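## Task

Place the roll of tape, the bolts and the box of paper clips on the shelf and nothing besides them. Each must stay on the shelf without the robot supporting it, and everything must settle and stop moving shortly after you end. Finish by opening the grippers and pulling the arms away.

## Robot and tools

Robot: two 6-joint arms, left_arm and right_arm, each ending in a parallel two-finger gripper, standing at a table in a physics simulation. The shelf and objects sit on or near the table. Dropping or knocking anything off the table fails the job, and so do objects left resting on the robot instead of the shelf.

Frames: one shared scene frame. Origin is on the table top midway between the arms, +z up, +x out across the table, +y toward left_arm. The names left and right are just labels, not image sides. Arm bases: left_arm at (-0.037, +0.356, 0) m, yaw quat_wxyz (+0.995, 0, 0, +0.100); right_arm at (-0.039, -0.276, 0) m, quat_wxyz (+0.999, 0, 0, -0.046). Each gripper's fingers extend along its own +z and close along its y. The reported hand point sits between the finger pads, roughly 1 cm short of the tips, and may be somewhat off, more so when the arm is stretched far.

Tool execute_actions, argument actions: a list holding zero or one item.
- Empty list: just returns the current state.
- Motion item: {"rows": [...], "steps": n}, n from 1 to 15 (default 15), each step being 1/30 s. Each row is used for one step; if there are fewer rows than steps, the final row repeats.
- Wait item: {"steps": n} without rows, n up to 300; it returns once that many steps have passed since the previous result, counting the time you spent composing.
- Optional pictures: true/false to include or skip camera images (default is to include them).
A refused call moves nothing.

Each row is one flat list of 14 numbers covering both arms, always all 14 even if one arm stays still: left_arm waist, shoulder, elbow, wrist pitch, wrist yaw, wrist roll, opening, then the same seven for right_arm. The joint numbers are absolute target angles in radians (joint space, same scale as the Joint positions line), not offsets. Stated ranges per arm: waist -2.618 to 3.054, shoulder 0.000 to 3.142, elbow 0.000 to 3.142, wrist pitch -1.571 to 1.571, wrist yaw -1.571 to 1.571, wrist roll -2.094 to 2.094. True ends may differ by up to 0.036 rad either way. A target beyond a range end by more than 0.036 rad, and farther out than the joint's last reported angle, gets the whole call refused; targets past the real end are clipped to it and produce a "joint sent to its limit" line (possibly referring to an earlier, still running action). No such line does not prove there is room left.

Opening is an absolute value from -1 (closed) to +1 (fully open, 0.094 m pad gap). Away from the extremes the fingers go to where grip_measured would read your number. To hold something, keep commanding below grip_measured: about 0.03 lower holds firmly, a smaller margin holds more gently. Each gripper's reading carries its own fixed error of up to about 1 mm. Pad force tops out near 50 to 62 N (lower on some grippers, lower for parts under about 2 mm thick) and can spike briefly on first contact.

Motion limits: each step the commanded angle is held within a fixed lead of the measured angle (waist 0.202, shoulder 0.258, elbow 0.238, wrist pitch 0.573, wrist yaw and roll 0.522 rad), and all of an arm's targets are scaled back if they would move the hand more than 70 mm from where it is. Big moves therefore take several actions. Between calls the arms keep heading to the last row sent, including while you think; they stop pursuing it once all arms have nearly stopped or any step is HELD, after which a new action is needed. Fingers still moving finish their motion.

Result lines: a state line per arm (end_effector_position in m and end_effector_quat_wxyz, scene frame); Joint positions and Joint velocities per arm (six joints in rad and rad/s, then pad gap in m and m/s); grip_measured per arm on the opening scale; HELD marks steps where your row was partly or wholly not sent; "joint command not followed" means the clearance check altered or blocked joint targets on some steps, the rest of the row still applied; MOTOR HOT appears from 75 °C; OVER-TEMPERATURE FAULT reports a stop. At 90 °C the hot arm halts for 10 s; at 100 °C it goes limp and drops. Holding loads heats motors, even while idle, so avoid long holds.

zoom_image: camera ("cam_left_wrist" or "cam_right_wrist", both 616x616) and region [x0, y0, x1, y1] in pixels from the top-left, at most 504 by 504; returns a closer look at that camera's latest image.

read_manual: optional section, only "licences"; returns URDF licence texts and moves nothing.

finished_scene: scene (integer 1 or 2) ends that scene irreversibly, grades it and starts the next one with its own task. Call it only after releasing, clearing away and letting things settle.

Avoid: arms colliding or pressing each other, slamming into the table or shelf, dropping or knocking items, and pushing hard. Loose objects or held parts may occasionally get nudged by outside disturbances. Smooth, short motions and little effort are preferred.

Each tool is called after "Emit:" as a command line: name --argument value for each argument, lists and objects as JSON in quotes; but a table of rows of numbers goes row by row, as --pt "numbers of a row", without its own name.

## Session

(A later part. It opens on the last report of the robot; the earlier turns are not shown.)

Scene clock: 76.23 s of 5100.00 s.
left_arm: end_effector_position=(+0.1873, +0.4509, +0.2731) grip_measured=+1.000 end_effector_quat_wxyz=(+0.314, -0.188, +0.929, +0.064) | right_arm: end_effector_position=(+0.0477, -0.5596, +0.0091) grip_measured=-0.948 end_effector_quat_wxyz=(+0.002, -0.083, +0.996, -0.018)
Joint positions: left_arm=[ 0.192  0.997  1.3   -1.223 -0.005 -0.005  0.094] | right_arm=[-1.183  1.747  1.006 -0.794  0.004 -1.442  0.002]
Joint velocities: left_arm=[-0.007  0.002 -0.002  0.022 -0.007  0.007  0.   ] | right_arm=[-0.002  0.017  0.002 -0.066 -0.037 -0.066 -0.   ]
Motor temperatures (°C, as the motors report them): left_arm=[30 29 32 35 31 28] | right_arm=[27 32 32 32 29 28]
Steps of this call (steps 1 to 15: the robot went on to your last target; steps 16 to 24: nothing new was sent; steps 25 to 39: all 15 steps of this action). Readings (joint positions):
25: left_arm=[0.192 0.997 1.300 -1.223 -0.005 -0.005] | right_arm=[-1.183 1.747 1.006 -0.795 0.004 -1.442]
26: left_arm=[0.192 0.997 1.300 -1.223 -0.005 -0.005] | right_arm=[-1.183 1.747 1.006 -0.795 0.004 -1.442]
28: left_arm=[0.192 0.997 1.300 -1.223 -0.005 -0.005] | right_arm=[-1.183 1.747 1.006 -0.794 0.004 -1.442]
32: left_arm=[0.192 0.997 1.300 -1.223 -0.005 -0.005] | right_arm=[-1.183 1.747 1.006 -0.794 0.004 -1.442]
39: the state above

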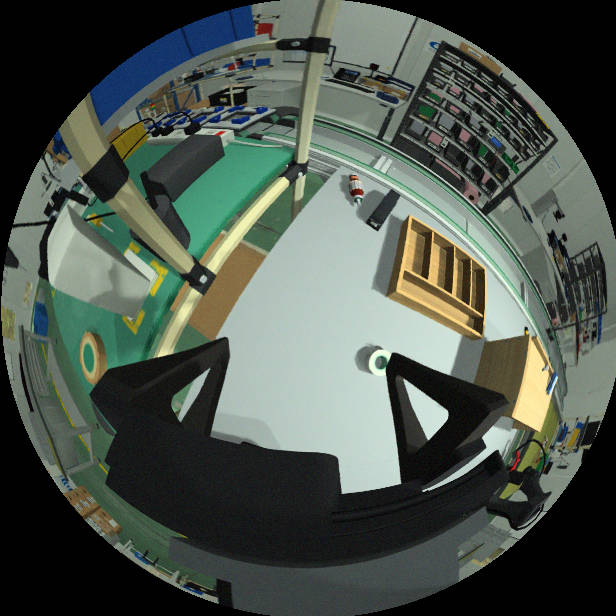

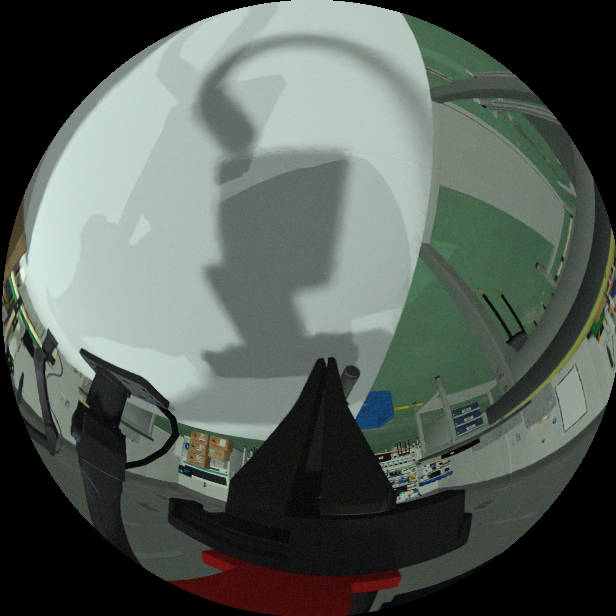

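Emit:
execute_actions --actions '[{"rows":[[0.2,1.0,1.3,-1.2,0,0,1,-1.18,1.72,1.0,-0.8,0,-1.45,0.3],[0.2,1.0,1.3,-1.2,0,0,1,-1.18,1.72,1.0,-0.8,0,-1.45,0.3],[0.2,1.0,1.3,-1.2,0,0,1,-1.18,1.70,1.02,-0.82,0,-1.45,0.3],[0.2,1.0,1.3,-1.2,0,0,1,-1.18,1.70,1.02,-0.82,0,-1.45,0.3],[0.2,1.0,1.3,-1.2,0,0,1,-1.18,1.70,1.02,-0.82,0,-1.45,0.3],[0.2,1.0,1.3,-1.2,0,0,1,-1.18,1.70,1.02,-0.82,0,-1.45,0.3],[0.2,1.0,1.3,-1.2,0,0,1,-1.255,1.70,1.03,-0.82,0,-1.4,0.3]],"steps":15}]' --pictures false

Emit:
execute_actions --actions '[{"rows":[[0.2,1.0,1.3,-1.2,0,0,1,-1.255,1.77,1.01,-0.79,0,-1.4,0.3]],"steps":15}]'

Scene clock: 78.03 s of 5100.00 s.
left_arm: end_effector_position=(+0.1873, +0.4509, +0.2731) grip_measured=+1.000 end_effector_quat_wxyz=(+0.314, -0.188, +0.929, +0.064) | right_arm: end_effector_position=(+0.0276, -0.5663, +0.0189) grip_measured=+0.298 end_effector_quat_wxyz=(+0.003, -0.033, +0.999, -0.031)
Joint positions: left_arm=[ 0.192  0.997  1.3   -1.223 -0.005 -0.005  0.094] | right_arm=[-1.254  1.712  1.006 -0.804  0.005 -1.414  0.061]
Joint velocities: left_arm=[-0.002 -0.007 -0.007 -0.037 -0.022 -0.007  0.   ] | right_arm=[ 0.002  0.002 -0.002 -0.007 -0.081  0.037  0.001]
Motor temperatures (°C, as the motors report them): left_arm=[30 29 32 35 31 28] | right_arm=[27 32 32 32 29 28]
Steps of this call (steps 1 to 15: the robot went on to your last target; steps 16 to 39: nothing new was sent; steps 40 to 54: all 15 steps of this action). Readings (joint positions):
40: left_arm=[0.192 0.997 1.300 -1.223 -0.005 -0.005] | right_arm=[-1.183 1.746 1.006 -0.794 0.004 -1.442]
41: left_arm=[0.192 0.997 1.300 -1.223 -0.005 -0.005] | right_arm=[-1.183 1.744 1.006 -0.794 0.004 -1.442]
43: left_arm=[0.192 0.997 1.300 -1.223 -0.005 -0.005] | right_arm=[-1.183 1.732 1.006 -0.798 0.004 -1.442]
47: left_arm=[0.192 0.997 1.300 -1.223 -0.005 -0.005] | right_arm=[-1.206 1.712 1.006 -0.802 0.000 -1.432]
54: the state above

Scene clock: 78.53 s of 5100.00 s.
left_arm: end_effector_position=(+0.1873, +0.4509, +0.2731) grip_measured=+1.000 end_effector_quat_wxyz=(+0.314, -0.188, +0.929, +0.064) | right_arm: end_effector_position=(+0.0270, -0.5635, +0.0060) grip_measured=+0.298 end_effector_quat_wxyz=(-0.000, -0.032, +0.999, -0.012)
Joint positions: left_arm=[ 0.192  0.997  1.3   -1.223 -0.005 -0.005  0.094] | right_arm=[-1.254  1.759  1.007 -0.796  0.005 -1.41   0.061]
Joint velocities: left_arm=[ 0.007 -0.007 -0.007 -0.007  0.11   0.022  0.   ] | right_arm=[-0.012  0.002 -0.002 -0.007 -0.037  0.037  0.   ]
Motor temperatures (°C, as the motors report them): left_arm=[30 29 32 35 31 28] | right_arm=[27 32 32 32 29 28]
Steps of this call (steps 1 to 15: all 15 steps of this action). Readings (joint positions):
1: left_arm=[0.192 0.997 1.300 -1.223 -0.005 -0.005] | right_arm=[-1.254 1.717 1.006 -0.803 0.005 -1.413]
2: left_arm=[0.192 0.997 1.300 -1.223 -0.005 -0.005] | right_arm=[-1.254 1.726 1.006 -0.798 0.005 -1.412]
4: left_arm=[0.192 0.997 1.300 -1.223 -0.005 -0.005] | right_arm=[-1.254 1.750 1.006 -0.796 0.005 -1.411]
8: left_arm=[0.192 0.997 1.300 -1.223 -0.005 -0.005] | right_arm=[-1.254 1.759 1.007 -0.796 0.005 -1.410]
15: the state above

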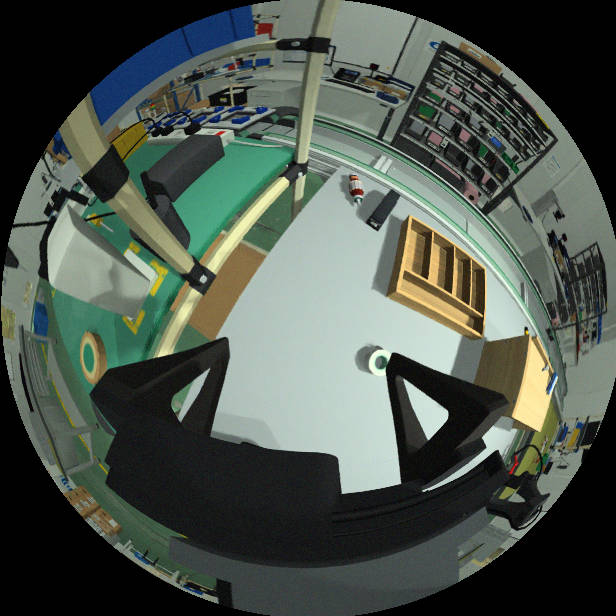

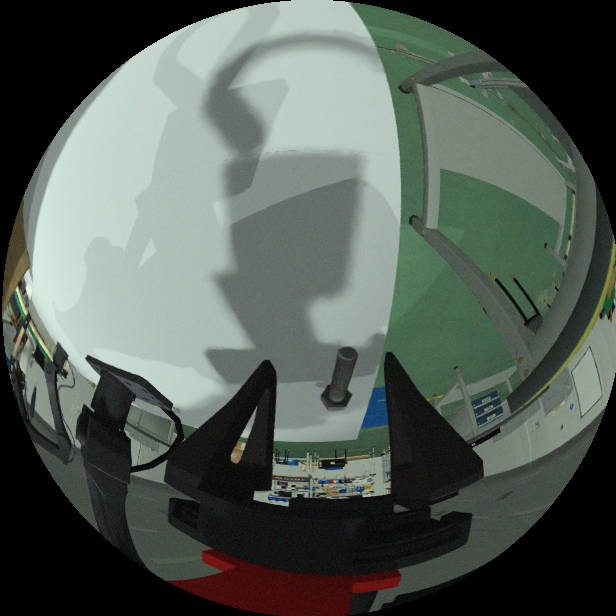

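Emit:
execute_actions --actions '[{"rows":[[0.2,1.0,1.3,-1.2,0,0,1,-1.255,1.77,1.01,-0.79,0,-1.4,-0.1],[0.2,1.0,1.3,-1.2,0,0,1,-1.255,1.77,1.01,-0.79,0,-1.4,-0.1],[0.2,1.0,1.3,-1.2,0,0,1,-1.255,1.77,1.01,-0.79,0,-1.4,-0.5],[0.2,1.0,1.3,-1.2,0,0,1,-1.255,1.77,1.01,-0.79,0,-1.4,-0.5],[0.2,1.0,1.3,-1.2,0,0,1,-1.255,1.77,1.01,-0.79,0,-1.4,-0.95]],"steps":15}]'

Scene clock: 79.90 s of 5100.00 s.
left_arm: end_effector_position=(+0.1873, +0.4509, +0.2731) grip_measured=+1.000 end_effector_quat_wxyz=(+0.314, -0.188, +0.929, +0.064) | right_arm: end_effector_position=(+0.0271, -0.5638, +0.0061) grip_measured=-0.874 end_effector_quat_wxyz=(-0.000, -0.031, +0.999, -0.012)
Joint positions: left_arm=[ 0.192  0.997  1.3   -1.223 -0.005 -0.005  0.094] | right_arm=[-1.254  1.759  1.007 -0.795  0.005 -1.408  0.006]
Joint velocities: left_arm=[-0.022  0.002 -0.002  0.037 -0.022  0.051  0.   ] | right_arm=[-0.012 -0.002 -0.002 -0.051  0.095  0.007  0.001]
Motor temperatures (°C, as the motors report them): left_arm=[30 29 32 35 31 28] | right_arm=[27 32 32 32 29 28]
Steps of this call (steps 1 to 15: the robot went on to your last target; steps 16 to 26: nothing new was sent; steps 27 to 41: all 15 steps of this action). Readings (joint positions):
27: left_arm=[0.192 0.997 1.300 -1.223 -0.005 -0.005] | right_arm=[-1.254 1.759 1.007 -0.797 0.005 -1.410]
28: left_arm=[0.192 0.997 1.300 -1.223 -0.005 -0.005] | right_arm=[-1.254 1.759 1.007 -0.799 0.005 -1.410]
30: left_arm=[0.192 0.997 1.300 -1.223 -0.005 -0.005] | right_arm=[-1.254 1.759 1.007 -0.797 0.005 -1.410]
34: left_arm=[0.192 0.997 1.300 -1.223 -0.005 -0.005] | right_arm=[-1.254 1.759 1.007 -0.795 0.005 -1.408]
41: the state above

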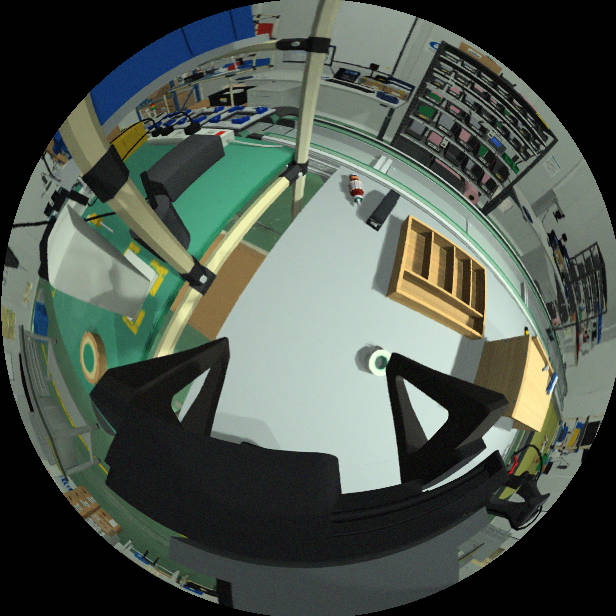

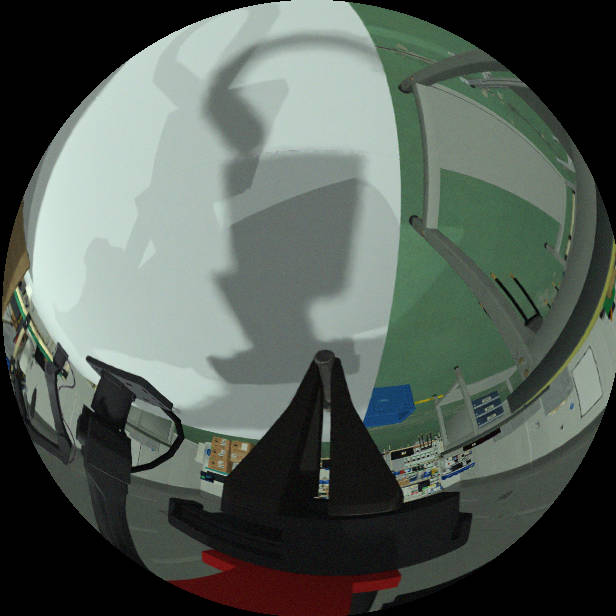

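Emit:
execute_actions --actions '[{"rows":[[0.2,1.0,1.3,-1.2,0,0,1,-1.255,1.6,1.0,-0.85,0,-1.4,-0.905],[0.2,1.0,1.3,-1.2,0,0,1,-1.255,1.4,1.05,-0.95,0,-1.4,-0.905],[0.2,1.0,1.3,-1.2,0,0,1,-1.255,1.2,1.2,-1.2,0,-1.4,-0.905],[0.2,1.0,1.3,-1.2,0,0,1,-1.255,0.95,1.41,-1.5,0,-1.4,-0.905]],"steps":15}]' --pictures false

Emit:
execute_actions --actions '[{"rows":[[0.2,1.0,1.3,-1.2,0,0,1,-1.0,0.95,1.41,-1.5,0,-1.4,-0.905],[0.2,1.0,1.3,-1.2,0,0,1,0.1,0.95,1.45,-1.5,0,-1.4,-0.905]],"steps":15}]' --pictures false

Emit:
execute_actions --actions '[{"rows":[[0.2,1.0,1.3,-1.2,0,0,1,0.1,1.2,1.6,-1.4,0,-1.4,-0.905],[0.2,1.0,1.3,-1.2,0,0,1,0.1,1.2,1.6,-1.4,0,-1.4,-0.905],[0.2,1.0,1.3,-1.2,0,0,1,0.1,1.2,1.6,-1.4,0,-1.4,-0.905],[0.2,1.0,1.3,-1.2,0,0,1,0.1,1.2,1.6,-1.4,0,-1.4,-0.905],[0.2,1.0,1.3,-1.2,0,0,1,0.1,1.4,1.75,-1.3,0,-1.4,-0.905],[0.2,1.0,1.3,-1.2,0,0,1,0.1,1.4,1.75,-1.3,0,-1.4,-0.905],[0.2,1.0,1.3,-1.2,0,0,1,0.1,1.4,1.75,-1.3,0,-1.4,-0.905],[0.2,1.0,1.3,-1.2,0,0,1,0.1,1.55,1.78,-1.1,0,-1.4,-0.905]],"steps":15}]' --pictures false

Emit:
execute_actions --actions '[{"steps":15}]'

Scene clock: 84.57 s of 5100.00 s.
left_arm: end_effector_position=(+0.1873, +0.4509, +0.2731) grip_measured=+1.000 end_effector_quat_wxyz=(+0.314, -0.188, +0.929, +0.064) | right_arm: end_effector_position=(+0.0153, -0.5123, +0.2720) grip_measured=-0.874 end_effector_quat_wxyz=(+0.052, -0.029, +0.958, -0.279)
Joint positions: left_arm=[ 0.192  0.997  1.3   -1.223 -0.005 -0.005  0.094] | right_arm=[-1.254  1.063  1.37  -1.302  0.005 -1.408  0.006]
Joint velocities: left_arm=[-0.002 -0.007 -0.002 -0.037  0.007  0.022  0.   ] | right_arm=[-0.007 -1.648  0.383 -0.93  -0.037  0.051  0.   ]
Motor temperatures (°C, as the motors report them): left_arm=[30 29 32 35 31 28] | right_arm=[27 32 32 32 29 28]
Steps of this call (steps 1 to 15: the robot went on to your last target; steps 16 to 90: nothing new was sent; then 1.17 s passed at rest; steps 91 to 105: all 15 steps of this action). Readings (joint positions):
91: left_arm=[0.192 0.997 1.300 -1.223 -0.005 -0.005] | right_arm=[-1.254 1.742 1.004 -0.796 0.005 -1.408]
92: left_arm=[0.192 0.997 1.300 -1.223 -0.005 -0.005] | right_arm=[-1.254 1.704 1.003 -0.818 0.005 -1.408]
94: left_arm=[0.192 0.997 1.300 -1.223 -0.005 -0.005] | right_arm=[-1.254 1.611 1.047 -0.927 0.005 -1.408]
98: left_arm=[0.192 0.997 1.300 -1.223 -0.005 -0.005] | right_arm=[-1.254 1.435 1.202 -1.113 0.005 -1.408]
105: the state above

Scene clock: 85.07 s of 5100.00 s.
left_arm: end_effector_position=(+0.1873, +0.4509, +0.2731) grip_measured=+1.000 end_effector_quat_wxyz=(+0.314, -0.188, +0.929, +0.064) | right_arm: end_effector_position=(+0.1488, -0.3203, +0.2973) grip_measured=-0.875 end_effector_quat_wxyz=(+0.198, -0.530, +0.795, -0.217)
Joint positions: left_arm=[ 0.192  0.997  1.3   -1.223 -0.005 -0.005  0.094] | right_arm=[-0.135  0.95   1.447 -1.472  0.009 -1.407  0.006]
Joint velocities: left_arm=[ 0.002  0.012  0.032  0.081  0.022 -0.022  0.   ] | right_arm=[ 2.151 -0.002 -0.002 -0.051 -0.168 -0.007  0.001]
Motor temperatures (°C, as the motors report them): left_arm=[30 29 32 35 31 28] | right_arm=[27 32 32 32 29 28]
Steps of this call (steps 1 to 15: all 15 steps of this action). Readings (joint positions):
1: left_arm=[0.192 0.997 1.300 -1.223 -0.005 -0.005] | right_arm=[-1.214 1.010 1.383 -1.335 0.024 -1.407]
2: left_arm=[0.192 0.997 1.300 -1.223 -0.005 -0.005] | right_arm=[-1.137 0.970 1.403 -1.369 0.023 -1.407]
4: left_arm=[0.192 0.997 1.300 -1.223 -0.005 -0.005] | right_arm=[-0.980 0.929 1.438 -1.414 0.014 -1.407]
8: left_arm=[0.192 0.997 1.300 -1.223 -0.005 -0.005] | right_arm=[-0.672 0.935 1.447 -1.455 0.010 -1.407]
15: the state above

Scene clock: 85.57 s of 5100.00 s.
left_arm: end_effector_position=(+0.1873, +0.4509, +0.2731) grip_measured=+1.000 end_effector_quat_wxyz=(+0.314, -0.188, +0.929, +0.064) | right_arm: end_effector_position=(+0.3572, -0.2773, +0.2719) grip_measured=-0.875 end_effector_quat_wxyz=(-0.218, +0.618, -0.732, +0.188)
Joint positions: left_arm=[ 0.192  0.997  1.3   -1.223 -0.005 -0.005  0.094] | right_arm=[ 0.089  1.593  1.746 -1.14   0.003 -1.407  0.006]
Joint velocities: left_arm=[-0.002  0.007 -0.012 -0.051 -0.007  0.007  0.   ] | right_arm=[ 0.012 -0.012 -0.017  0.227 -0.007  0.007 -0.001]
Motor temperatures (°C, as the motors report them): left_arm=[30 29 32 35 31 28] | right_arm=[27 32 32 32 29 28]
Steps of this call (steps 1 to 15: all 15 steps of this action). Readings (joint positions):
1: left_arm=[0.192 0.997 1.300 -1.223 -0.005 -0.005] | right_arm=[-0.064 0.979 1.473 -1.491 0.007 -1.407]
2: left_arm=[0.192 0.997 1.300 -1.223 -0.005 -0.005] | right_arm=[-0.002 1.029 1.520 -1.498 0.007 -1.407]
4: left_arm=[0.192 0.997 1.300 -1.223 -0.005 -0.005] | right_arm=[0.070 1.133 1.577 -1.447 0.004 -1.407]
8: left_arm=[0.192 0.997 1.300 -1.223 -0.005 -0.005] | right_arm=[0.089 1.380 1.711 -1.350 0.003 -1.407]
15: the state above

Scene clock: 86.07 s of 5100.00 s.
left_arm: end_effector_position=(+0.1873, +0.4509, +0.2731) grip_measured=+1.000 end_effector_quat_wxyz=(+0.314, -0.188, +0.929, +0.064) | right_arm: end_effector_position=(+0.3587, -0.2773, +0.2887) grip_measured=-0.875 end_effector_quat_wxyz=(-0.242, +0.612, -0.724, +0.208)
Joint positions: left_arm=[ 0.192  0.997  1.3   -1.223 -0.005 -0.005  0.094] | right_arm=[ 0.089  1.561  1.746 -1.107  0.003 -1.407  0.006]
Joint velocities: left_arm=[ 0.002  0.002  0.017  0.037 -0.022 -0.022  0.   ] | right_arm=[ 0.002 -0.007 -0.007  0.066 -0.022 -0.037  0.001]
Motor temperatures (°C, as the motors report them): left_arm=[30 29 32 35 31 28] | right_arm=[27 32 32 32 29 28]
Steps of this call (steps 1 to 15: the robot went on to your last target). Readings (joint positions):
1: left_arm=[0.192 0.997 1.300 -1.223 -0.005 -0.005] | right_arm=[0.089 1.592 1.746 -1.134 0.003 -1.407]
2: left_arm=[0.192 0.997 1.300 -1.223 -0.005 -0.005] | right_arm=[0.089 1.586 1.746 -1.128 0.003 -1.407]
4: left_arm=[0.192 0.997 1.300 -1.223 -0.005 -0.005] | right_arm=[0.089 1.573 1.746 -1.119 0.003 -1.407]
8: left_arm=[0.192 0.997 1.300 -1.223 -0.005 -0.005] | right_arm=[0.089 1.561 1.746 -1.110 0.003 -1.407]
15: the state above

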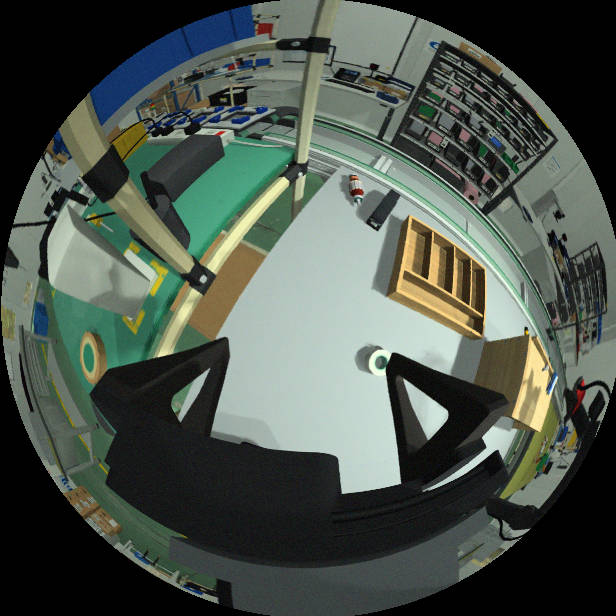

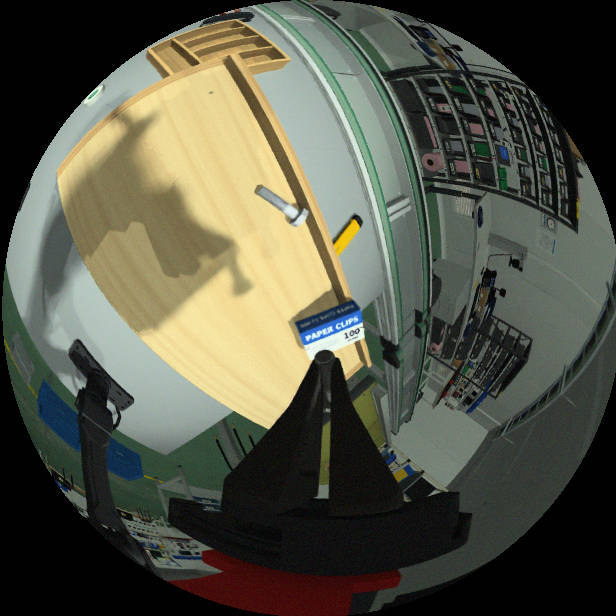

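Emit:
execute_actions --actions '[{"rows":[[0.2,1.0,1.3,-1.2,0,0,1,0.13,1.55,1.6,-0.98,0,-1.4,-0.905],[0.2,1.0,1.3,-1.2,0,0,1,0.13,1.55,1.6,-0.98,0,-1.4,-0.905],[0.2,1.0,1.3,-1.2,0,0,1,0.13,1.55,1.6,-0.98,0,-1.4,-0.905],[0.2,1.0,1.3,-1.2,0,0,1,0.13,1.55,1.5,-0.91,0,-1.4,-0.905],[0.2,1.0,1.3,-1.2,0,0,1,0.13,1.55,1.5,-0.91,0,-1.4,-0.905],[0.2,1.0,1.3,-1.2,0,0,1,0.13,1.55,1.5,-0.91,0,-1.4,-0.905],[0.2,1.0,1.3,-1.2,0,0,1,0.13,1.55,1.42,-0.86,0,-1.4,-0.905]],"steps":15}]'

Scene clock: 87.90 s of 5100.00 s.
left_arm: end_effector_position=(+0.1873, +0.4509, +0.2731) grip_measured=+1.000 end_effector_quat_wxyz=(+0.314, -0.188, +0.929, +0.064) | right_arm: end_effector_position=(+0.3570, -0.2639, +0.1939) grip_measured=-0.875 end_effector_quat_wxyz=(-0.203, +0.635, -0.726, +0.170)
Joint positions: left_arm=[ 0.192  0.997  1.3   -1.223 -0.005 -0.005  0.094] | right_arm=[ 0.124  1.562  1.421 -0.892  0.005 -1.407  0.006]
Joint velocities: left_arm=[-0.007  0.007  0.002  0.007 -0.051 -0.051  0.   ] | right_arm=[ 0.007 -0.007  0.002  0.242 -0.095  0.007 -0.001]
Motor temperatures (°C, as the motors report them): left_arm=[30 29 32 35 31 28] | right_arm=[27 32 32 32 29 28]
Steps of this call (steps 1 to 15: the robot went on to your last target; steps 16 to 40: nothing new was sent; steps 41 to 55: all 15 steps of this action). Readings (joint positions):
41: left_arm=[0.192 0.997 1.300 -1.223 -0.005 -0.005] | right_arm=[0.093 1.555 1.722 -1.078 0.005 -1.407]
42: left_arm=[0.192 0.997 1.300 -1.223 -0.005 -0.005] | right_arm=[0.100 1.546 1.688 -1.049 0.005 -1.407]
44: left_arm=[0.192 0.997 1.300 -1.223 -0.005 -0.005] | right_arm=[0.116 1.543 1.622 -1.007 0.005 -1.407]
48: left_arm=[0.192 0.997 1.300 -1.223 -0.005 -0.005] | right_arm=[0.124 1.549 1.476 -0.933 0.005 -1.407]
55: the state above

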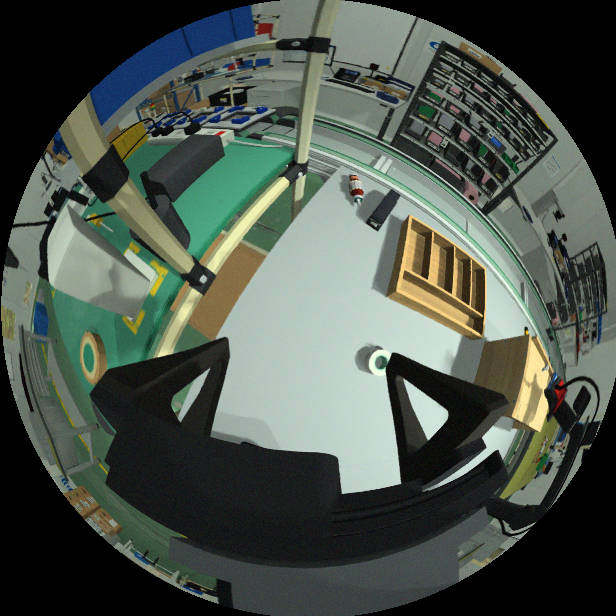

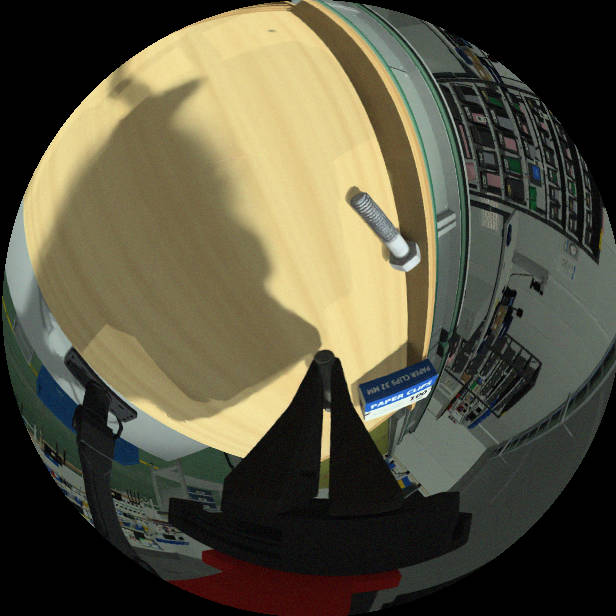

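Low enough; release and lift.

Emit:
execute_actions --actions '[{"rows":[[0.2,1.0,1.3,-1.2,0,0,1,0.13,1.55,1.41,-0.86,0,-1.4,-0.905],[0.2,1.0,1.3,-1.2,0,0,1,0.13,1.55,1.41,-0.86,0,-1.4,-0.905],[0.2,1.0,1.3,-1.2,0,0,1,0.13,1.55,1.41,-0.86,0,-1.4,-0.905],[0.2,1.0,1.3,-1.2,0,0,1,0.13,1.55,1.41,-0.86,0,-1.4,-0.5]],"steps":12}]' --pictures false

Emit:
execute_actions --actions '[{"rows":[[0.2,1.0,1.3,-1.2,0,0,1,0.13,1.5,1.62,-1.02,0,-1.4,-0.5]],"steps":12}]'

Scene clock: 91.30 s of 5100.00 s.
left_arm: end_effector_position=(+0.1873, +0.4509, +0.2731) grip_measured=+1.000 end_effector_quat_wxyz=(+0.314, -0.188, +0.929, +0.064) | right_arm: end_effector_position=(+0.3632, -0.2637, +0.1977) grip_measured=-0.502 end_effector_quat_wxyz=(-0.214, +0.632, -0.723, +0.179)
Joint positions: left_arm=[ 0.192  0.997  1.3   -1.223 -0.005 -0.005  0.094] | right_arm=[ 0.124  1.562  1.421 -0.863  0.005 -1.407  0.023]
Joint velocities: left_arm=[ 0.002 -0.017 -0.002 -0.007 -0.095  0.022  0.   ] | right_arm=[ 0.017  0.007 -0.007 -0.007 -0.051 -0.066 -0.   ]
Motor temperatures (°C, as the motors report them): left_arm=[30 29 32 35 31 28] | right_arm=[27 32 32 32 29 28]
Steps of this call (steps 1 to 30: the robot went on to your last target; steps 31 to 90: nothing new was sent; steps 91 to 102: all 12 steps of this action). Readings (joint positions):
91: left_arm=[0.192 0.997 1.300 -1.223 -0.005 -0.005] | right_arm=[0.124 1.562 1.421 -0.867 0.005 -1.407]
92: left_arm=[0.192 0.997 1.300 -1.223 -0.005 -0.005] | right_arm=[0.124 1.562 1.421 -0.867 0.005 -1.407]
94: left_arm=[0.192 0.997 1.300 -1.223 -0.005 -0.005] | right_arm=[0.124 1.562 1.421 -0.867 0.005 -1.407]
98: left_arm=[0.192 0.997 1.300 -1.223 -0.005 -0.005] | right_arm=[0.124 1.562 1.421 -0.864 0.005 -1.407]
102: the state above

Scene clock: 91.70 s of 5100.00 s.
left_arm: end_effector_position=(+0.1873, +0.4509, +0.2731) grip_measured=+1.000 end_effector_quat_wxyz=(+0.314, -0.188, +0.929, +0.064) | right_arm: end_effector_position=(+0.3581, -0.2638, +0.2838) grip_measured=-0.502 end_effector_quat_wxyz=(-0.268, +0.617, -0.706, +0.224)
Joint positions: left_arm=[ 0.192  0.997  1.3   -1.223 -0.005 -0.005  0.094] | right_arm=[ 0.124  1.489  1.614 -0.981  0.005 -1.407  0.023]
Joint velocities: left_arm=[-0.007 -0.022 -0.032  0.037 -0.037 -0.037  0.   ] | right_arm=[-0.017  0.061 -0.007 -0.168  0.037  0.037 -0.   ]
Motor temperatures (°C, as the motors report them): left_arm=[30 29 32 35 31 28] | right_arm=[27 32 32 32 29 28]
Steps of this call (steps 1 to 12: all 12 steps of this action). Readings (joint positions):
1: left_arm=[0.192 0.997 1.300 -1.223 -0.005 -0.005] | right_arm=[0.124 1.563 1.446 -0.896 0.005 -1.407]
2: left_arm=[0.192 0.997 1.300 -1.223 -0.005 -0.005] | right_arm=[0.124 1.565 1.483 -0.933 0.005 -1.407]
4: left_arm=[0.192 0.997 1.300 -1.223 -0.005 -0.005] | right_arm=[0.124 1.547 1.553 -0.959 0.005 -1.407]
8: left_arm=[0.192 0.997 1.300 -1.223 -0.005 -0.005] | right_arm=[0.124 1.493 1.611 -0.962 0.005 -1.407]
12: the state above

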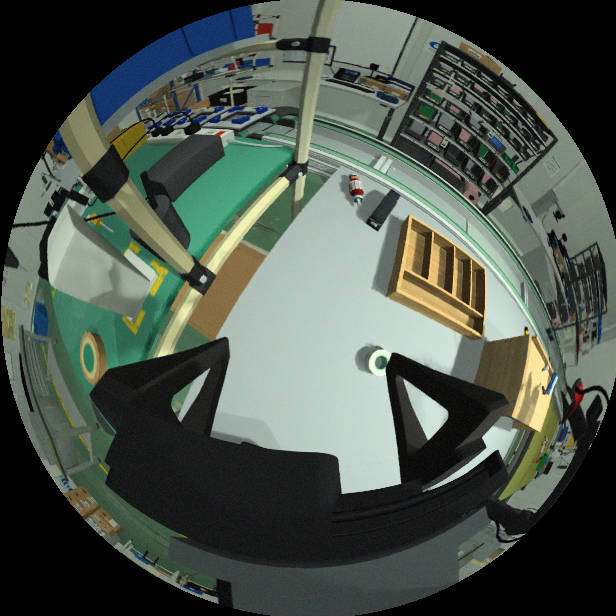

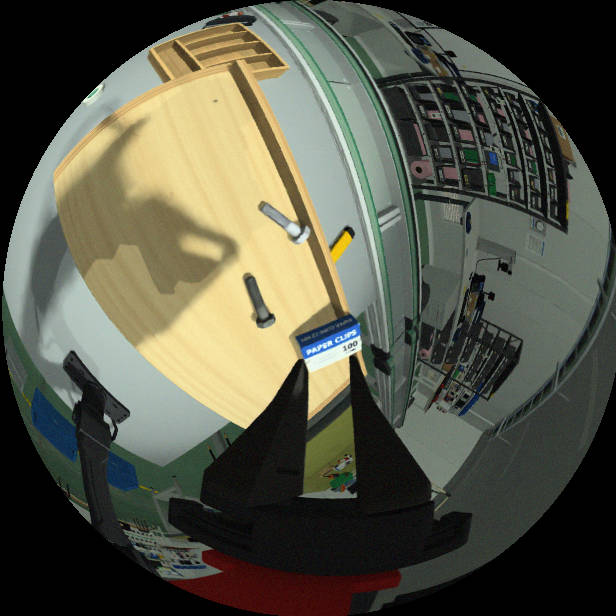

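Emit:
execute_actions --actions '[{"rows":[[0.5,1.0,1.3,-1.2,0,0,1,0.13,1.3,1.55,-1.15,0,-1.0,1],[0.8,1.0,1.3,-1.2,0,0,1,0.13,1.1,1.45,-1.2,0,-0.5,1],[1.0,1.0,1.3,-1.2,0,0,1,0.2,0.95,1.3,-1.3,0,0,1]],"steps":15}]' --pictures false

Emit:
execute_actions --actions '[{"rows":[[1.0,1.0,1.3,-1.2,0,0,1,1.06,0.95,1.3,-1.3,0,0,1]],"steps":15}]' --pictures false

Emit:
execute_actions --actions '[{"rows":[[1.0,1.0,1.3,-1.2,0,0,1,1.06,1.4,1.35,-0.9,0,0,1],[1.0,1.0,1.3,-1.2,0,0,1,1.06,1.4,1.35,-0.9,0,0,1],[1.0,1.0,1.3,-1.2,0,0,1,1.06,1.4,1.35,-0.9,0,0,1],[1.0,1.0,1.3,-1.2,0,0,1,1.06,1.4,1.35,-0.9,0,0,1],[1.0,1.0,1.3,-1.2,0,0,1,1.06,1.4,1.35,-0.9,0,0,1],[1.0,1.0,1.3,-1.2,0,0,1,1.06,1.81,1.27,-0.36,0,0,1]],"steps":15}]' --pictures false

Emit:
execute_actions --actions '[{"steps":20}]'

Scene clock: 94.50 s of 5100.00 s.
left_arm: end_effector_position=(+0.0518, +0.5849, +0.2747) grip_measured=+1.000 end_effector_quat_wxyz=(+0.267, -0.533, +0.781, +0.185) | right_arm: end_effector_position=(+0.1832, -0.2549, +0.2871) grip_measured=+1.000 end_effector_quat_wxyz=(+0.335, -0.144, +0.931, -0.023)
Joint positions: left_arm=[ 0.992  0.997  1.3   -1.212 -0.007 -0.003  0.094] | right_arm=[ 0.191  0.931  1.324 -1.279  0.008 -0.213  0.094]
Joint velocities: left_arm=[-0.002 -0.007 -0.012  0.037  0.022  0.022  0.   ] | right_arm=[-0.012  0.193  0.012 -0.051  0.022  1.399  0.   ]
Motor temperatures (°C, as the motors report them): left_arm=[30 29 32 35 31 28] | right_arm=[27 32 33 32 29 28]
Steps of this call (steps 1 to 30: the robot went on to your last target; steps 31 to 69: nothing new was sent; steps 70 to 84: all 15 steps of this action). Readings (joint positions):
70: left_arm=[0.229 0.997 1.300 -1.223 0.012 -0.003] | right_arm=[0.124 1.473 1.599 -1.004 0.005 -1.341]
71: left_arm=[0.300 0.997 1.300 -1.221 0.013 -0.003] | right_arm=[0.124 1.433 1.560 -1.015 0.005 -1.263]
73: left_arm=[0.454 0.997 1.300 -1.217 0.009 -0.003] | right_arm=[0.141 1.321 1.467 -1.065 0.008 -1.135]
77: left_arm=[0.759 0.997 1.300 -1.213 0.005 -0.003] | right_arm=[0.187 1.061 1.331 -1.193 0.008 -0.804]
84: the state above

Scene clock: 95.00 s of 5100.00 s.
left_arm: end_effector_position=(+0.0521, +0.5848, +0.2747) grip_measured=+1.000 end_effector_quat_wxyz=(+0.268, -0.533, +0.781, +0.184) | right_arm: end_effector_position=(+0.0892, -0.0911, +0.2824) grip_measured=+1.000 end_effector_quat_wxyz=(+0.288, -0.444, +0.835, +0.149)
Joint positions: left_arm=[ 0.992  0.997  1.3   -1.212 -0.005 -0.003  0.094] | right_arm=[ 1.05   0.95   1.324 -1.285 -0.006 -0.017  0.094]
Joint velocities: left_arm=[-0.017 -0.002 -0.002  0.007 -0.081  0.007  0.   ] | right_arm=[ 0.012  0.002 -0.012 -0.022  0.022  0.095  0.   ]
Motor temperatures (°C, as the motors report them): left_arm=[30 29 32 35 31 28] | right_arm=[27 32 32 33 29 28]
Steps of this call (steps 1 to 15: all 15 steps of this action). Readings (joint positions):
1: left_arm=[0.992 0.997 1.300 -1.212 -0.007 -0.003] | right_arm=[0.231 0.937 1.324 -1.281 0.025 -0.168]
2: left_arm=[0.992 0.997 1.300 -1.212 -0.007 -0.003] | right_arm=[0.306 0.942 1.324 -1.281 0.024 -0.134]
4: left_arm=[0.992 0.997 1.300 -1.212 -0.006 -0.003] | right_arm=[0.460 0.949 1.324 -1.281 0.018 -0.089]
8: left_arm=[0.992 0.997 1.300 -1.212 -0.005 -0.003] | right_arm=[0.767 0.950 1.324 -1.281 0.010 -0.041]
15: the state above

Scene clock: 95.50 s of 5100.00 s.
left_arm: end_effector_position=(+0.0522, +0.5847, +0.2747) grip_measured=+1.000 end_effector_quat_wxyz=(+0.268, -0.533, +0.781, +0.184) | right_arm: end_effector_position=(+0.2244, +0.1009, +0.1241) grip_measured=+1.000 end_effector_quat_wxyz=(+0.269, -0.444, +0.843, +0.141)
Joint positions: left_arm=[ 0.992  0.997  1.3   -1.212 -0.005 -0.003  0.094] | right_arm=[ 1.05   1.757  1.312 -0.507 -0.006 -0.011  0.094]
Joint velocities: left_arm=[-0.017 -0.007 -0.007 -0.007 -0.037  0.022  0.   ] | right_arm=[ 0.002  1.492 -0.295  1.282  0.051  0.022  0.   ]
Motor temperatures (°C, as the motors report them): left_arm=[30 29 32 35 31 28] | right_arm=[27 32 32 33 29 28]
Steps of this call (steps 1 to 15: all 15 steps of this action). Readings (joint positions):
1: left_arm=[0.992 0.997 1.300 -1.212 -0.005 -0.003] | right_arm=[1.050 0.966 1.326 -1.270 -0.006 -0.016]
2: left_arm=[0.992 0.997 1.300 -1.212 -0.005 -0.003] | right_arm=[1.050 0.998 1.333 -1.233 -0.006 -0.016]
4: left_arm=[0.992 0.997 1.300 -1.212 -0.005 -0.003] | right_arm=[1.050 1.100 1.343 -1.142 -0.006 -0.015]
8: left_arm=[0.992 0.997 1.300 -1.212 -0.005 -0.003] | right_arm=[1.050 1.337 1.328 -0.909 -0.006 -0.014]
15: the state above

Scene clock: 96.17 s of 5100.00 s.
left_arm: end_effector_position=(+0.0522, +0.5847, +0.2747) grip_measured=+1.000 end_effector_quat_wxyz=(+0.268, -0.533, +0.781, +0.184) | right_arm: end_effector_position=(+0.2316, +0.1112, +0.0948) grip_measured=+1.000 end_effector_quat_wxyz=(+0.278, -0.442, +0.841, +0.146)
Joint positions: left_arm=[ 0.992  0.997  1.3   -1.212 -0.005 -0.003  0.094] | right_arm=[ 1.05   1.82   1.256 -0.368 -0.006 -0.008  0.094]
Joint velocities: left_arm=[ 0.007 -0.002 -0.002  0.022  0.051  0.022  0.   ] | right_arm=[-0.002 -0.007  0.002 -0.037  0.022  0.007  0.   ]
Motor temperatures (°C, as the motors report them): left_arm=[30 29 32 35 31 28] | right_arm=[27 32 32 33 29 28]
Steps of this call (steps 1 to 20: the robot went on to your last target). Readings (joint positions):
1: left_arm=[0.992 0.997 1.300 -1.212 -0.005 -0.003] | right_arm=[1.050 1.800 1.300 -0.473 -0.006 -0.011]
2: left_arm=[0.992 0.997 1.300 -1.212 -0.005 -0.003] | right_arm=[1.050 1.831 1.285 -0.454 -0.006 -0.010]
4: left_arm=[0.992 0.997 1.300 -1.212 -0.005 -0.003] | right_arm=[1.050 1.854 1.261 -0.443 -0.006 -0.010]
8: left_arm=[0.992 0.997 1.300 -1.212 -0.005 -0.003] | right_arm=[1.050 1.839 1.256 -0.412 -0.006 -0.009]
20: the state above

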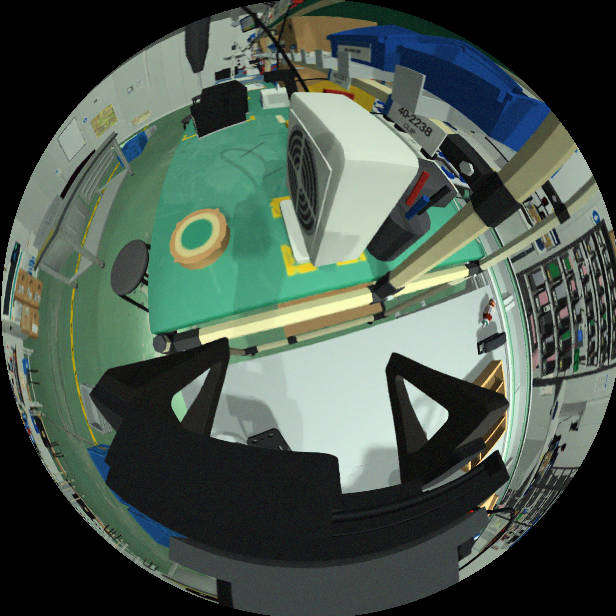

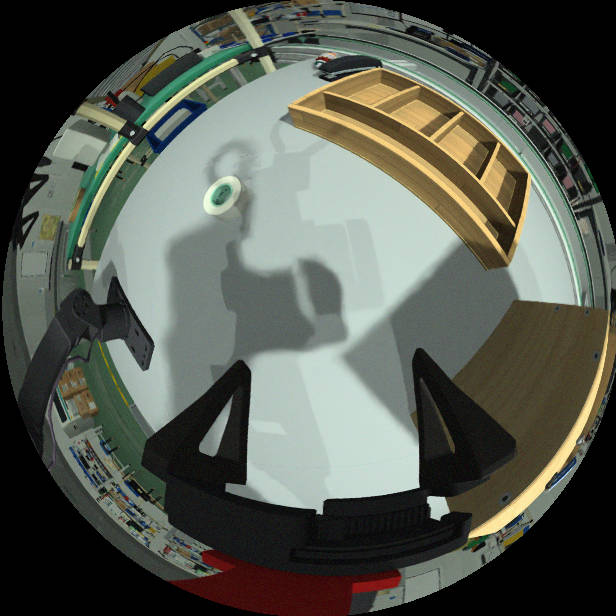

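Emit:
execute_actions --actions '[{"rows":[[1.0,1.0,1.3,-1.2,0,0,1,1.06,1.4,1.3,-0.9,0,0,1],[1.0,1.0,1.3,-1.2,0,0,1,1.06,1.1,1.3,-1.2,0,0,1],[0.6,1.0,1.3,-1.2,0,0,1,0.5,0.9,1.3,-1.3,0,0,1],[-0.06,0.9,0.7,-0.6,0,0,1,-0.9,0.8,1.2,-1.3,0,0,1]],"steps":15}]' --pictures false

Emit:
execute_actions --actions '[{"steps":30}]'

Scene clock: 98.80 s of 5100.00 s.
left_arm: end_effector_position=(+0.2134, +0.4251, +0.1267) grip_measured=+1.000 end_effector_quat_wxyz=(+0.309, -0.127, +0.942, +0.041) | right_arm: end_effector_position=(+0.2029, -0.0937, +0.2256) grip_measured=+1.000 end_effector_quat_wxyz=(+0.256, -0.295, +0.912, +0.124)
Joint positions: left_arm=[ 0.063  0.919  0.672 -0.689 -0.002 -0.004  0.094] | right_arm=[ 0.681  1.206  1.243 -1.037 -0.095 -0.01   0.094]
Joint velocities: left_arm=[-2.127  0.002 -0.002  0.535  0.212 -0.154  0.   ] | right_arm=[-1.424 -1.536 -0.105 -0.945  0.374 -0.037  0.   ]
Motor temperatures (°C, as the motors report them): left_arm=[30 29 32 35 31 28] | right_arm=[27 33 33 33 29 28]
Steps of this call (steps 1 to 15: the robot went on to your last target; steps 16 to 64: nothing new was sent; steps 65 to 79: all 15 steps of this action). Readings (joint positions):
65: left_arm=[0.992 0.997 1.300 -1.212 -0.005 -0.003] | right_arm=[1.050 1.803 1.257 -0.407 -0.006 -0.008]
66: left_arm=[0.992 0.997 1.300 -1.212 -0.005 -0.003] | right_arm=[1.050 1.773 1.257 -0.486 -0.006 -0.008]
68: left_arm=[0.885 0.974 1.249 -1.119 -0.020 -0.004] | right_arm=[1.021 1.694 1.256 -0.608 -0.017 -0.008]
72: left_arm=[0.586 0.904 0.931 -0.779 -0.011 -0.004] | right_arm=[0.921 1.529 1.253 -0.784 -0.098 -0.010]
79: the state above

Scene clock: 99.80 s of 5100.00 s.
left_arm: end_effector_position=(+0.2328, +0.3952, +0.1368) grip_measured=+1.000 end_effector_quat_wxyz=(+0.343, -0.068, +0.937, +0.021) | right_arm: end_effector_position=(+0.0702, -0.4390, +0.2716) grip_measured=+1.000 end_effector_quat_wxyz=(+0.301, +0.443, +0.828, -0.164)
Joint positions: left_arm=[-0.056  0.919  0.672 -0.623  0.006 -0.004  0.094] | right_arm=[-0.89   0.799  1.215 -1.287  0.004 -0.003  0.094]
Joint velocities: left_arm=[-0.002 -0.002 -0.012 -0.022 -0.007  0.066  0.   ] | right_arm=[-0.007  0.012  0.012  0.037  0.007  0.037  0.   ]
Motor temperatures (°C, as the motors report them): left_arm=[30 29 32 35 31 28] | right_arm=[27 32 33 33 29 28]
Steps of this call (steps 1 to 30: the robot went on to your last target). Readings (joint positions):
1: left_arm=[0.002 0.919 0.672 -0.670 0.004 -0.004] | right_arm=[0.628 1.150 1.239 -1.067 -0.084 -0.010]
2: left_arm=[-0.035 0.919 0.672 -0.657 0.009 -0.004] | right_arm=[0.573 1.092 1.236 -1.093 -0.073 -0.009]
4: left_arm=[-0.056 0.919 0.672 -0.643 0.011 -0.004] | right_arm=[0.453 0.965 1.231 -1.140 -0.054 -0.009]
8: left_arm=[-0.056 0.919 0.672 -0.630 0.008 -0.004] | right_arm=[0.144 0.782 1.231 -1.221 -0.022 -0.006]
30: the state above

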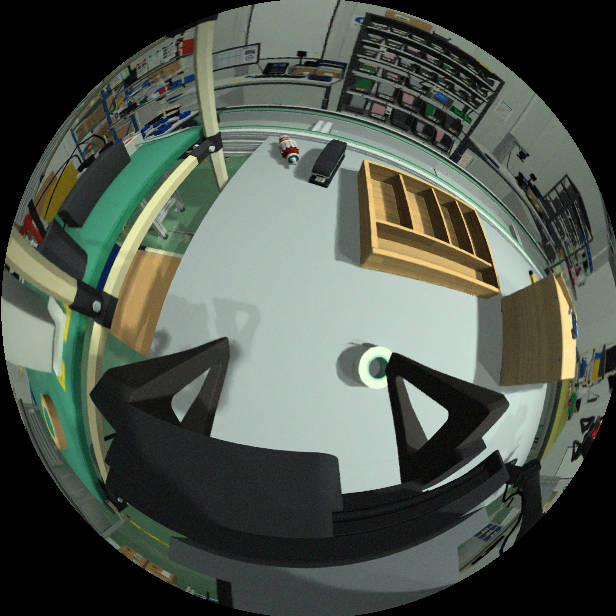

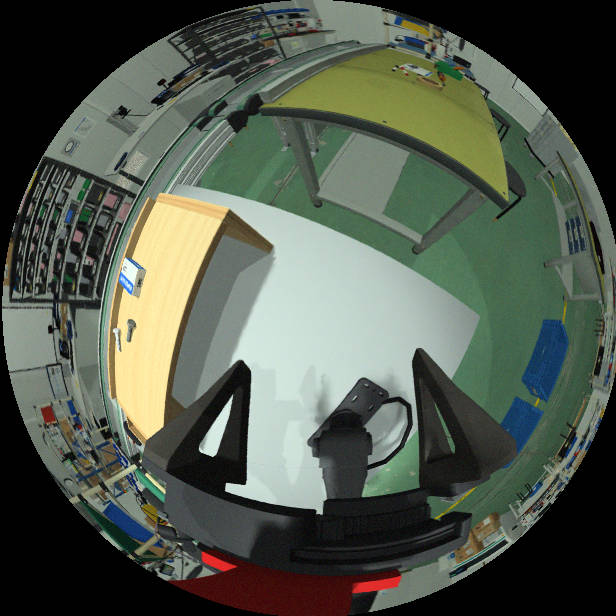

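Emit:
execute_actions --actions '[{"rows":[[-0.31,0.93,0.46,-0.33,0,0,1,-0.9,0.8,1.2,-1.3,0,0,1]],"steps":15}]'

Scene clock: 101.07 s of 5100.00 s.
left_arm: end_effector_position=(+0.2317, +0.3274, +0.0800) grip_measured=+1.000 end_effector_quat_wxyz=(+0.349, +0.049, +0.936, -0.022) | right_arm: end_effector_position=(+0.0701, -0.4388, +0.2715) grip_measured=+1.000 end_effector_quat_wxyz=(+0.301, +0.443, +0.829, -0.164)
Joint positions: left_arm=[-0.307  0.934  0.442 -0.365  0.006 -0.005  0.094] | right_arm=[-0.89   0.799  1.215 -1.288  0.004 -0.003  0.094]
Joint velocities: left_arm=[-0.002  0.012 -0.007  0.11  -0.051 -0.022  0.   ] | right_arm=[-0.002  0.017  0.007 -0.095 -0.037  0.051  0.   ]
Motor temperatures (°C, as the motors report them): left_arm=[30 29 32 36 31 28] | right_arm=[27 32 32 33 29 28]
Steps of this call (steps 1 to 15: the robot went on to your last target; steps 16 to 23: nothing new was sent; steps 24 to 38: all 15 steps of this action). Readings (joint positions):
24: left_arm=[-0.089 0.916 0.636 -0.561 -0.010 -0.005] | right_arm=[-0.890 0.799 1.215 -1.288 0.004 -0.003]
25: left_arm=[-0.157 0.915 0.586 -0.490 -0.014 -0.005] | right_arm=[-0.890 0.799 1.215 -1.288 0.004 -0.003]
27: left_arm=[-0.272 0.924 0.496 -0.438 0.001 -0.005] | right_arm=[-0.890 0.799 1.215 -1.288 0.004 -0.003]
31: left_arm=[-0.307 0.934 0.442 -0.424 0.007 -0.005] | right_arm=[-0.890 0.799 1.215 -1.288 0.004 -0.003]
38: the state above

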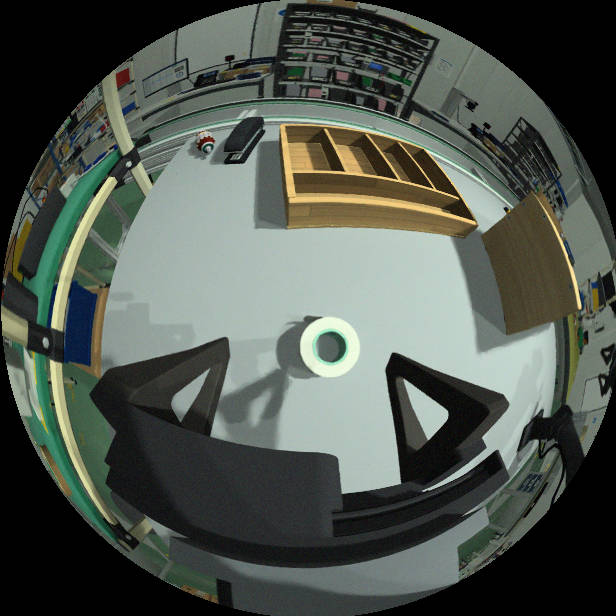

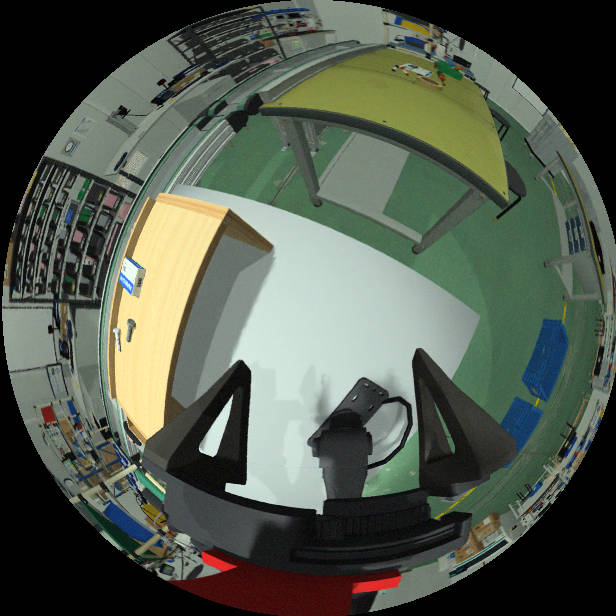

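Emit:
execute_actions --actions '[{"rows":[[-0.36,1.08,0.41,-0.14,0,0,1,-0.9,0.8,1.2,-1.3,0,0,1],[-0.36,1.08,0.41,-0.14,0,0,1,-0.9,0.8,1.2,-1.3,0,0,1],[-0.36,1.08,0.41,-0.14,0,0,1,-0.9,0.8,1.2,-1.3,0,0,1],[-0.36,1.22,0.38,0.05,0,0,1,-0.9,0.8,1.2,-1.3,0,0,1]],"steps":15}]'

Scene clock: 102.90 s of 5100.00 s.
left_arm: end_effector_position=(+0.2618, +0.3116, +0.0358) grip_measured=+1.000 end_effector_quat_wxyz=(+0.353, +0.068, +0.933, -0.028) | right_arm: end_effector_position=(+0.0701, -0.4388, +0.2715) grip_measured=+1.000 end_effector_quat_wxyz=(+0.301, +0.443, +0.829, -0.164)
Joint positions: left_arm=[-0.351  1.227  0.374  0.005  0.002 -0.005  0.094] | right_arm=[-0.89   0.799  1.215 -1.288  0.004 -0.003  0.094]
Joint velocities: left_arm=[-0.012 -0.002  0.002  0.125 -0.007  0.007  0.   ] | right_arm=[-0.007  0.002  0.002 -0.051 -0.081 -0.037  0.   ]
Motor temperatures (°C, as the motors report them): left_arm=[30 29 32 36 31 28] | right_arm=[27 32 32 33 29 28]
Steps of this call (steps 1 to 30: the robot went on to your last target; steps 31 to 40: nothing new was sent; steps 41 to 55: all 15 steps of this action). Readings (joint positions):
41: left_arm=[-0.314 0.955 0.438 -0.325 0.003 -0.005] | right_arm=[-0.890 0.799 1.215 -1.288 0.004 -0.003]
42: left_arm=[-0.328 0.996 0.436 -0.283 0.002 -0.005] | right_arm=[-0.890 0.799 1.215 -1.288 0.004 -0.003]
44: left_arm=[-0.347 1.083 0.422 -0.202 0.002 -0.005] | right_arm=[-0.890 0.799 1.215 -1.288 0.004 -0.003]
48: left_arm=[-0.351 1.224 0.383 -0.072 0.002 -0.005] | right_arm=[-0.890 0.799 1.215 -1.288 0.004 -0.003]
55: the state above

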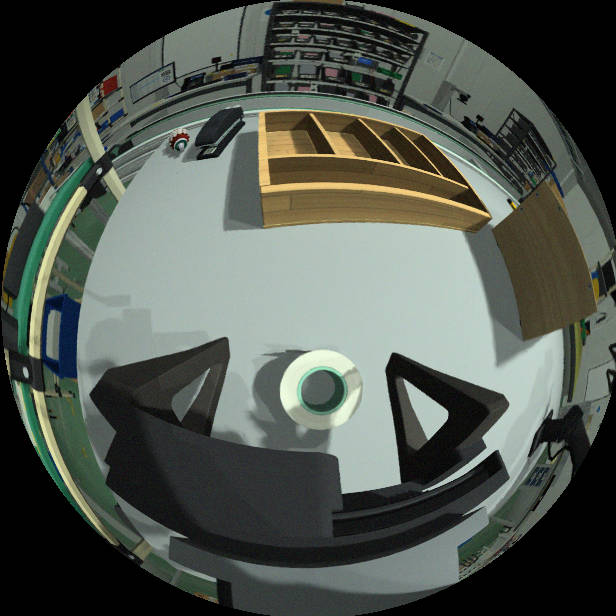

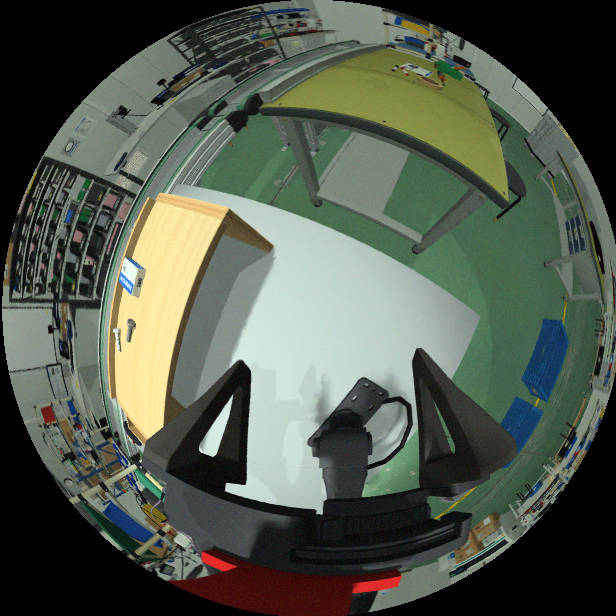

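Emit:
execute_actions --actions '[{"rows":[[-0.38,1.13,0.3,0.03,0,0,1,-0.9,0.8,1.2,-1.3,0,0,1],[-0.38,1.13,0.3,0.03,0,0,1,-0.9,0.8,1.2,-1.3,0,0,1],[-0.38,1.13,0.3,0.03,0,0,1,-0.9,0.8,1.2,-1.3,0,0,1],[-0.38,1.13,0.3,0.03,0,0,1,-0.9,0.8,1.2,-1.3,0,0,1],[-0.38,1.13,0.3,0.03,0,0,1,-0.9,0.8,1.2,-1.3,0,0,1],[-0.38,1.15,0.255,0.12,0,0,1,-0.9,0.8,1.2,-1.3,0,0,1]],"steps":15}]'

Scene clock: 104.90 s of 5100.00 s.
left_arm: end_effector_position=(+0.2436, +0.3089, +0.0267) grip_measured=+1.000 end_effector_quat_wxyz=(+0.371, +0.077, +0.925, -0.033) | right_arm: end_effector_position=(+0.0701, -0.4388, +0.2715) grip_measured=+1.000 end_effector_quat_wxyz=(+0.301, +0.443, +0.829, -0.164)
Joint positions: left_arm=[-0.37   1.151  0.257  0.085  0.001 -0.005  0.094] | right_arm=[-0.89   0.799  1.215 -1.288  0.004 -0.003  0.094]
Joint velocities: left_arm=[ 0.002 -0.007 -0.002  0.081 -0.037  0.037  0.   ] | right_arm=[-0.012 -0.002 -0.002 -0.066  0.022  0.022  0.   ]
Motor temperatures (°C, as the motors report them): left_arm=[30 29 32 36 31 28] | right_arm=[27 32 32 33 29 28]
Steps of this call (steps 1 to 30: the robot went on to your last target; steps 31 to 45: nothing new was sent; steps 46 to 60: all 15 steps of this action). Readings (joint positions):
46: left_arm=[-0.354 1.214 0.364 0.032 0.001 -0.005] | right_arm=[-0.890 0.799 1.215 -1.288 0.004 -0.003]
47: left_arm=[-0.360 1.188 0.345 0.033 0.001 -0.005] | right_arm=[-0.890 0.799 1.215 -1.288 0.004 -0.003]
49: left_arm=[-0.368 1.155 0.314 0.031 0.001 -0.005] | right_arm=[-0.890 0.799 1.215 -1.288 0.004 -0.003]
53: left_arm=[-0.370 1.151 0.274 0.064 0.001 -0.005] | right_arm=[-0.890 0.799 1.215 -1.288 0.004 -0.003]
60: the state above

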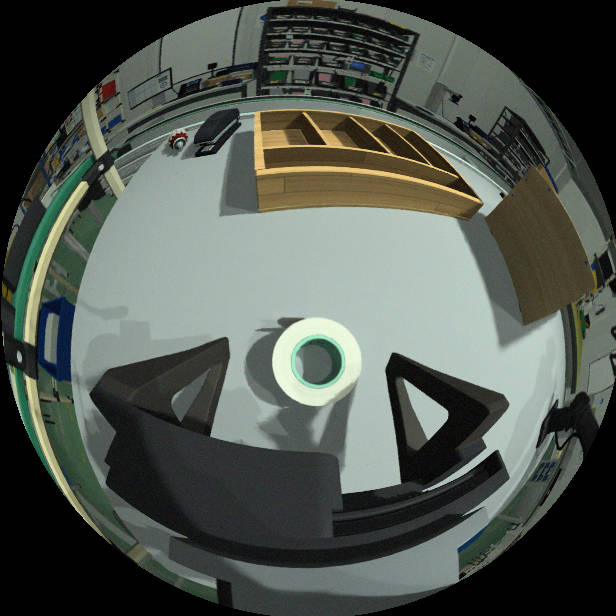

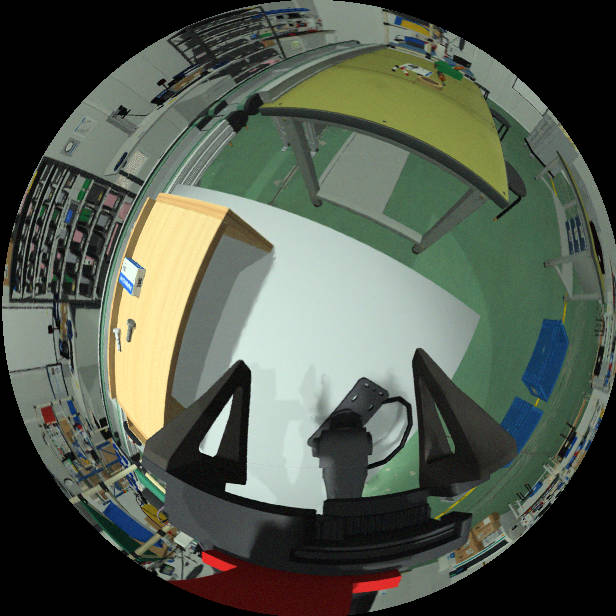

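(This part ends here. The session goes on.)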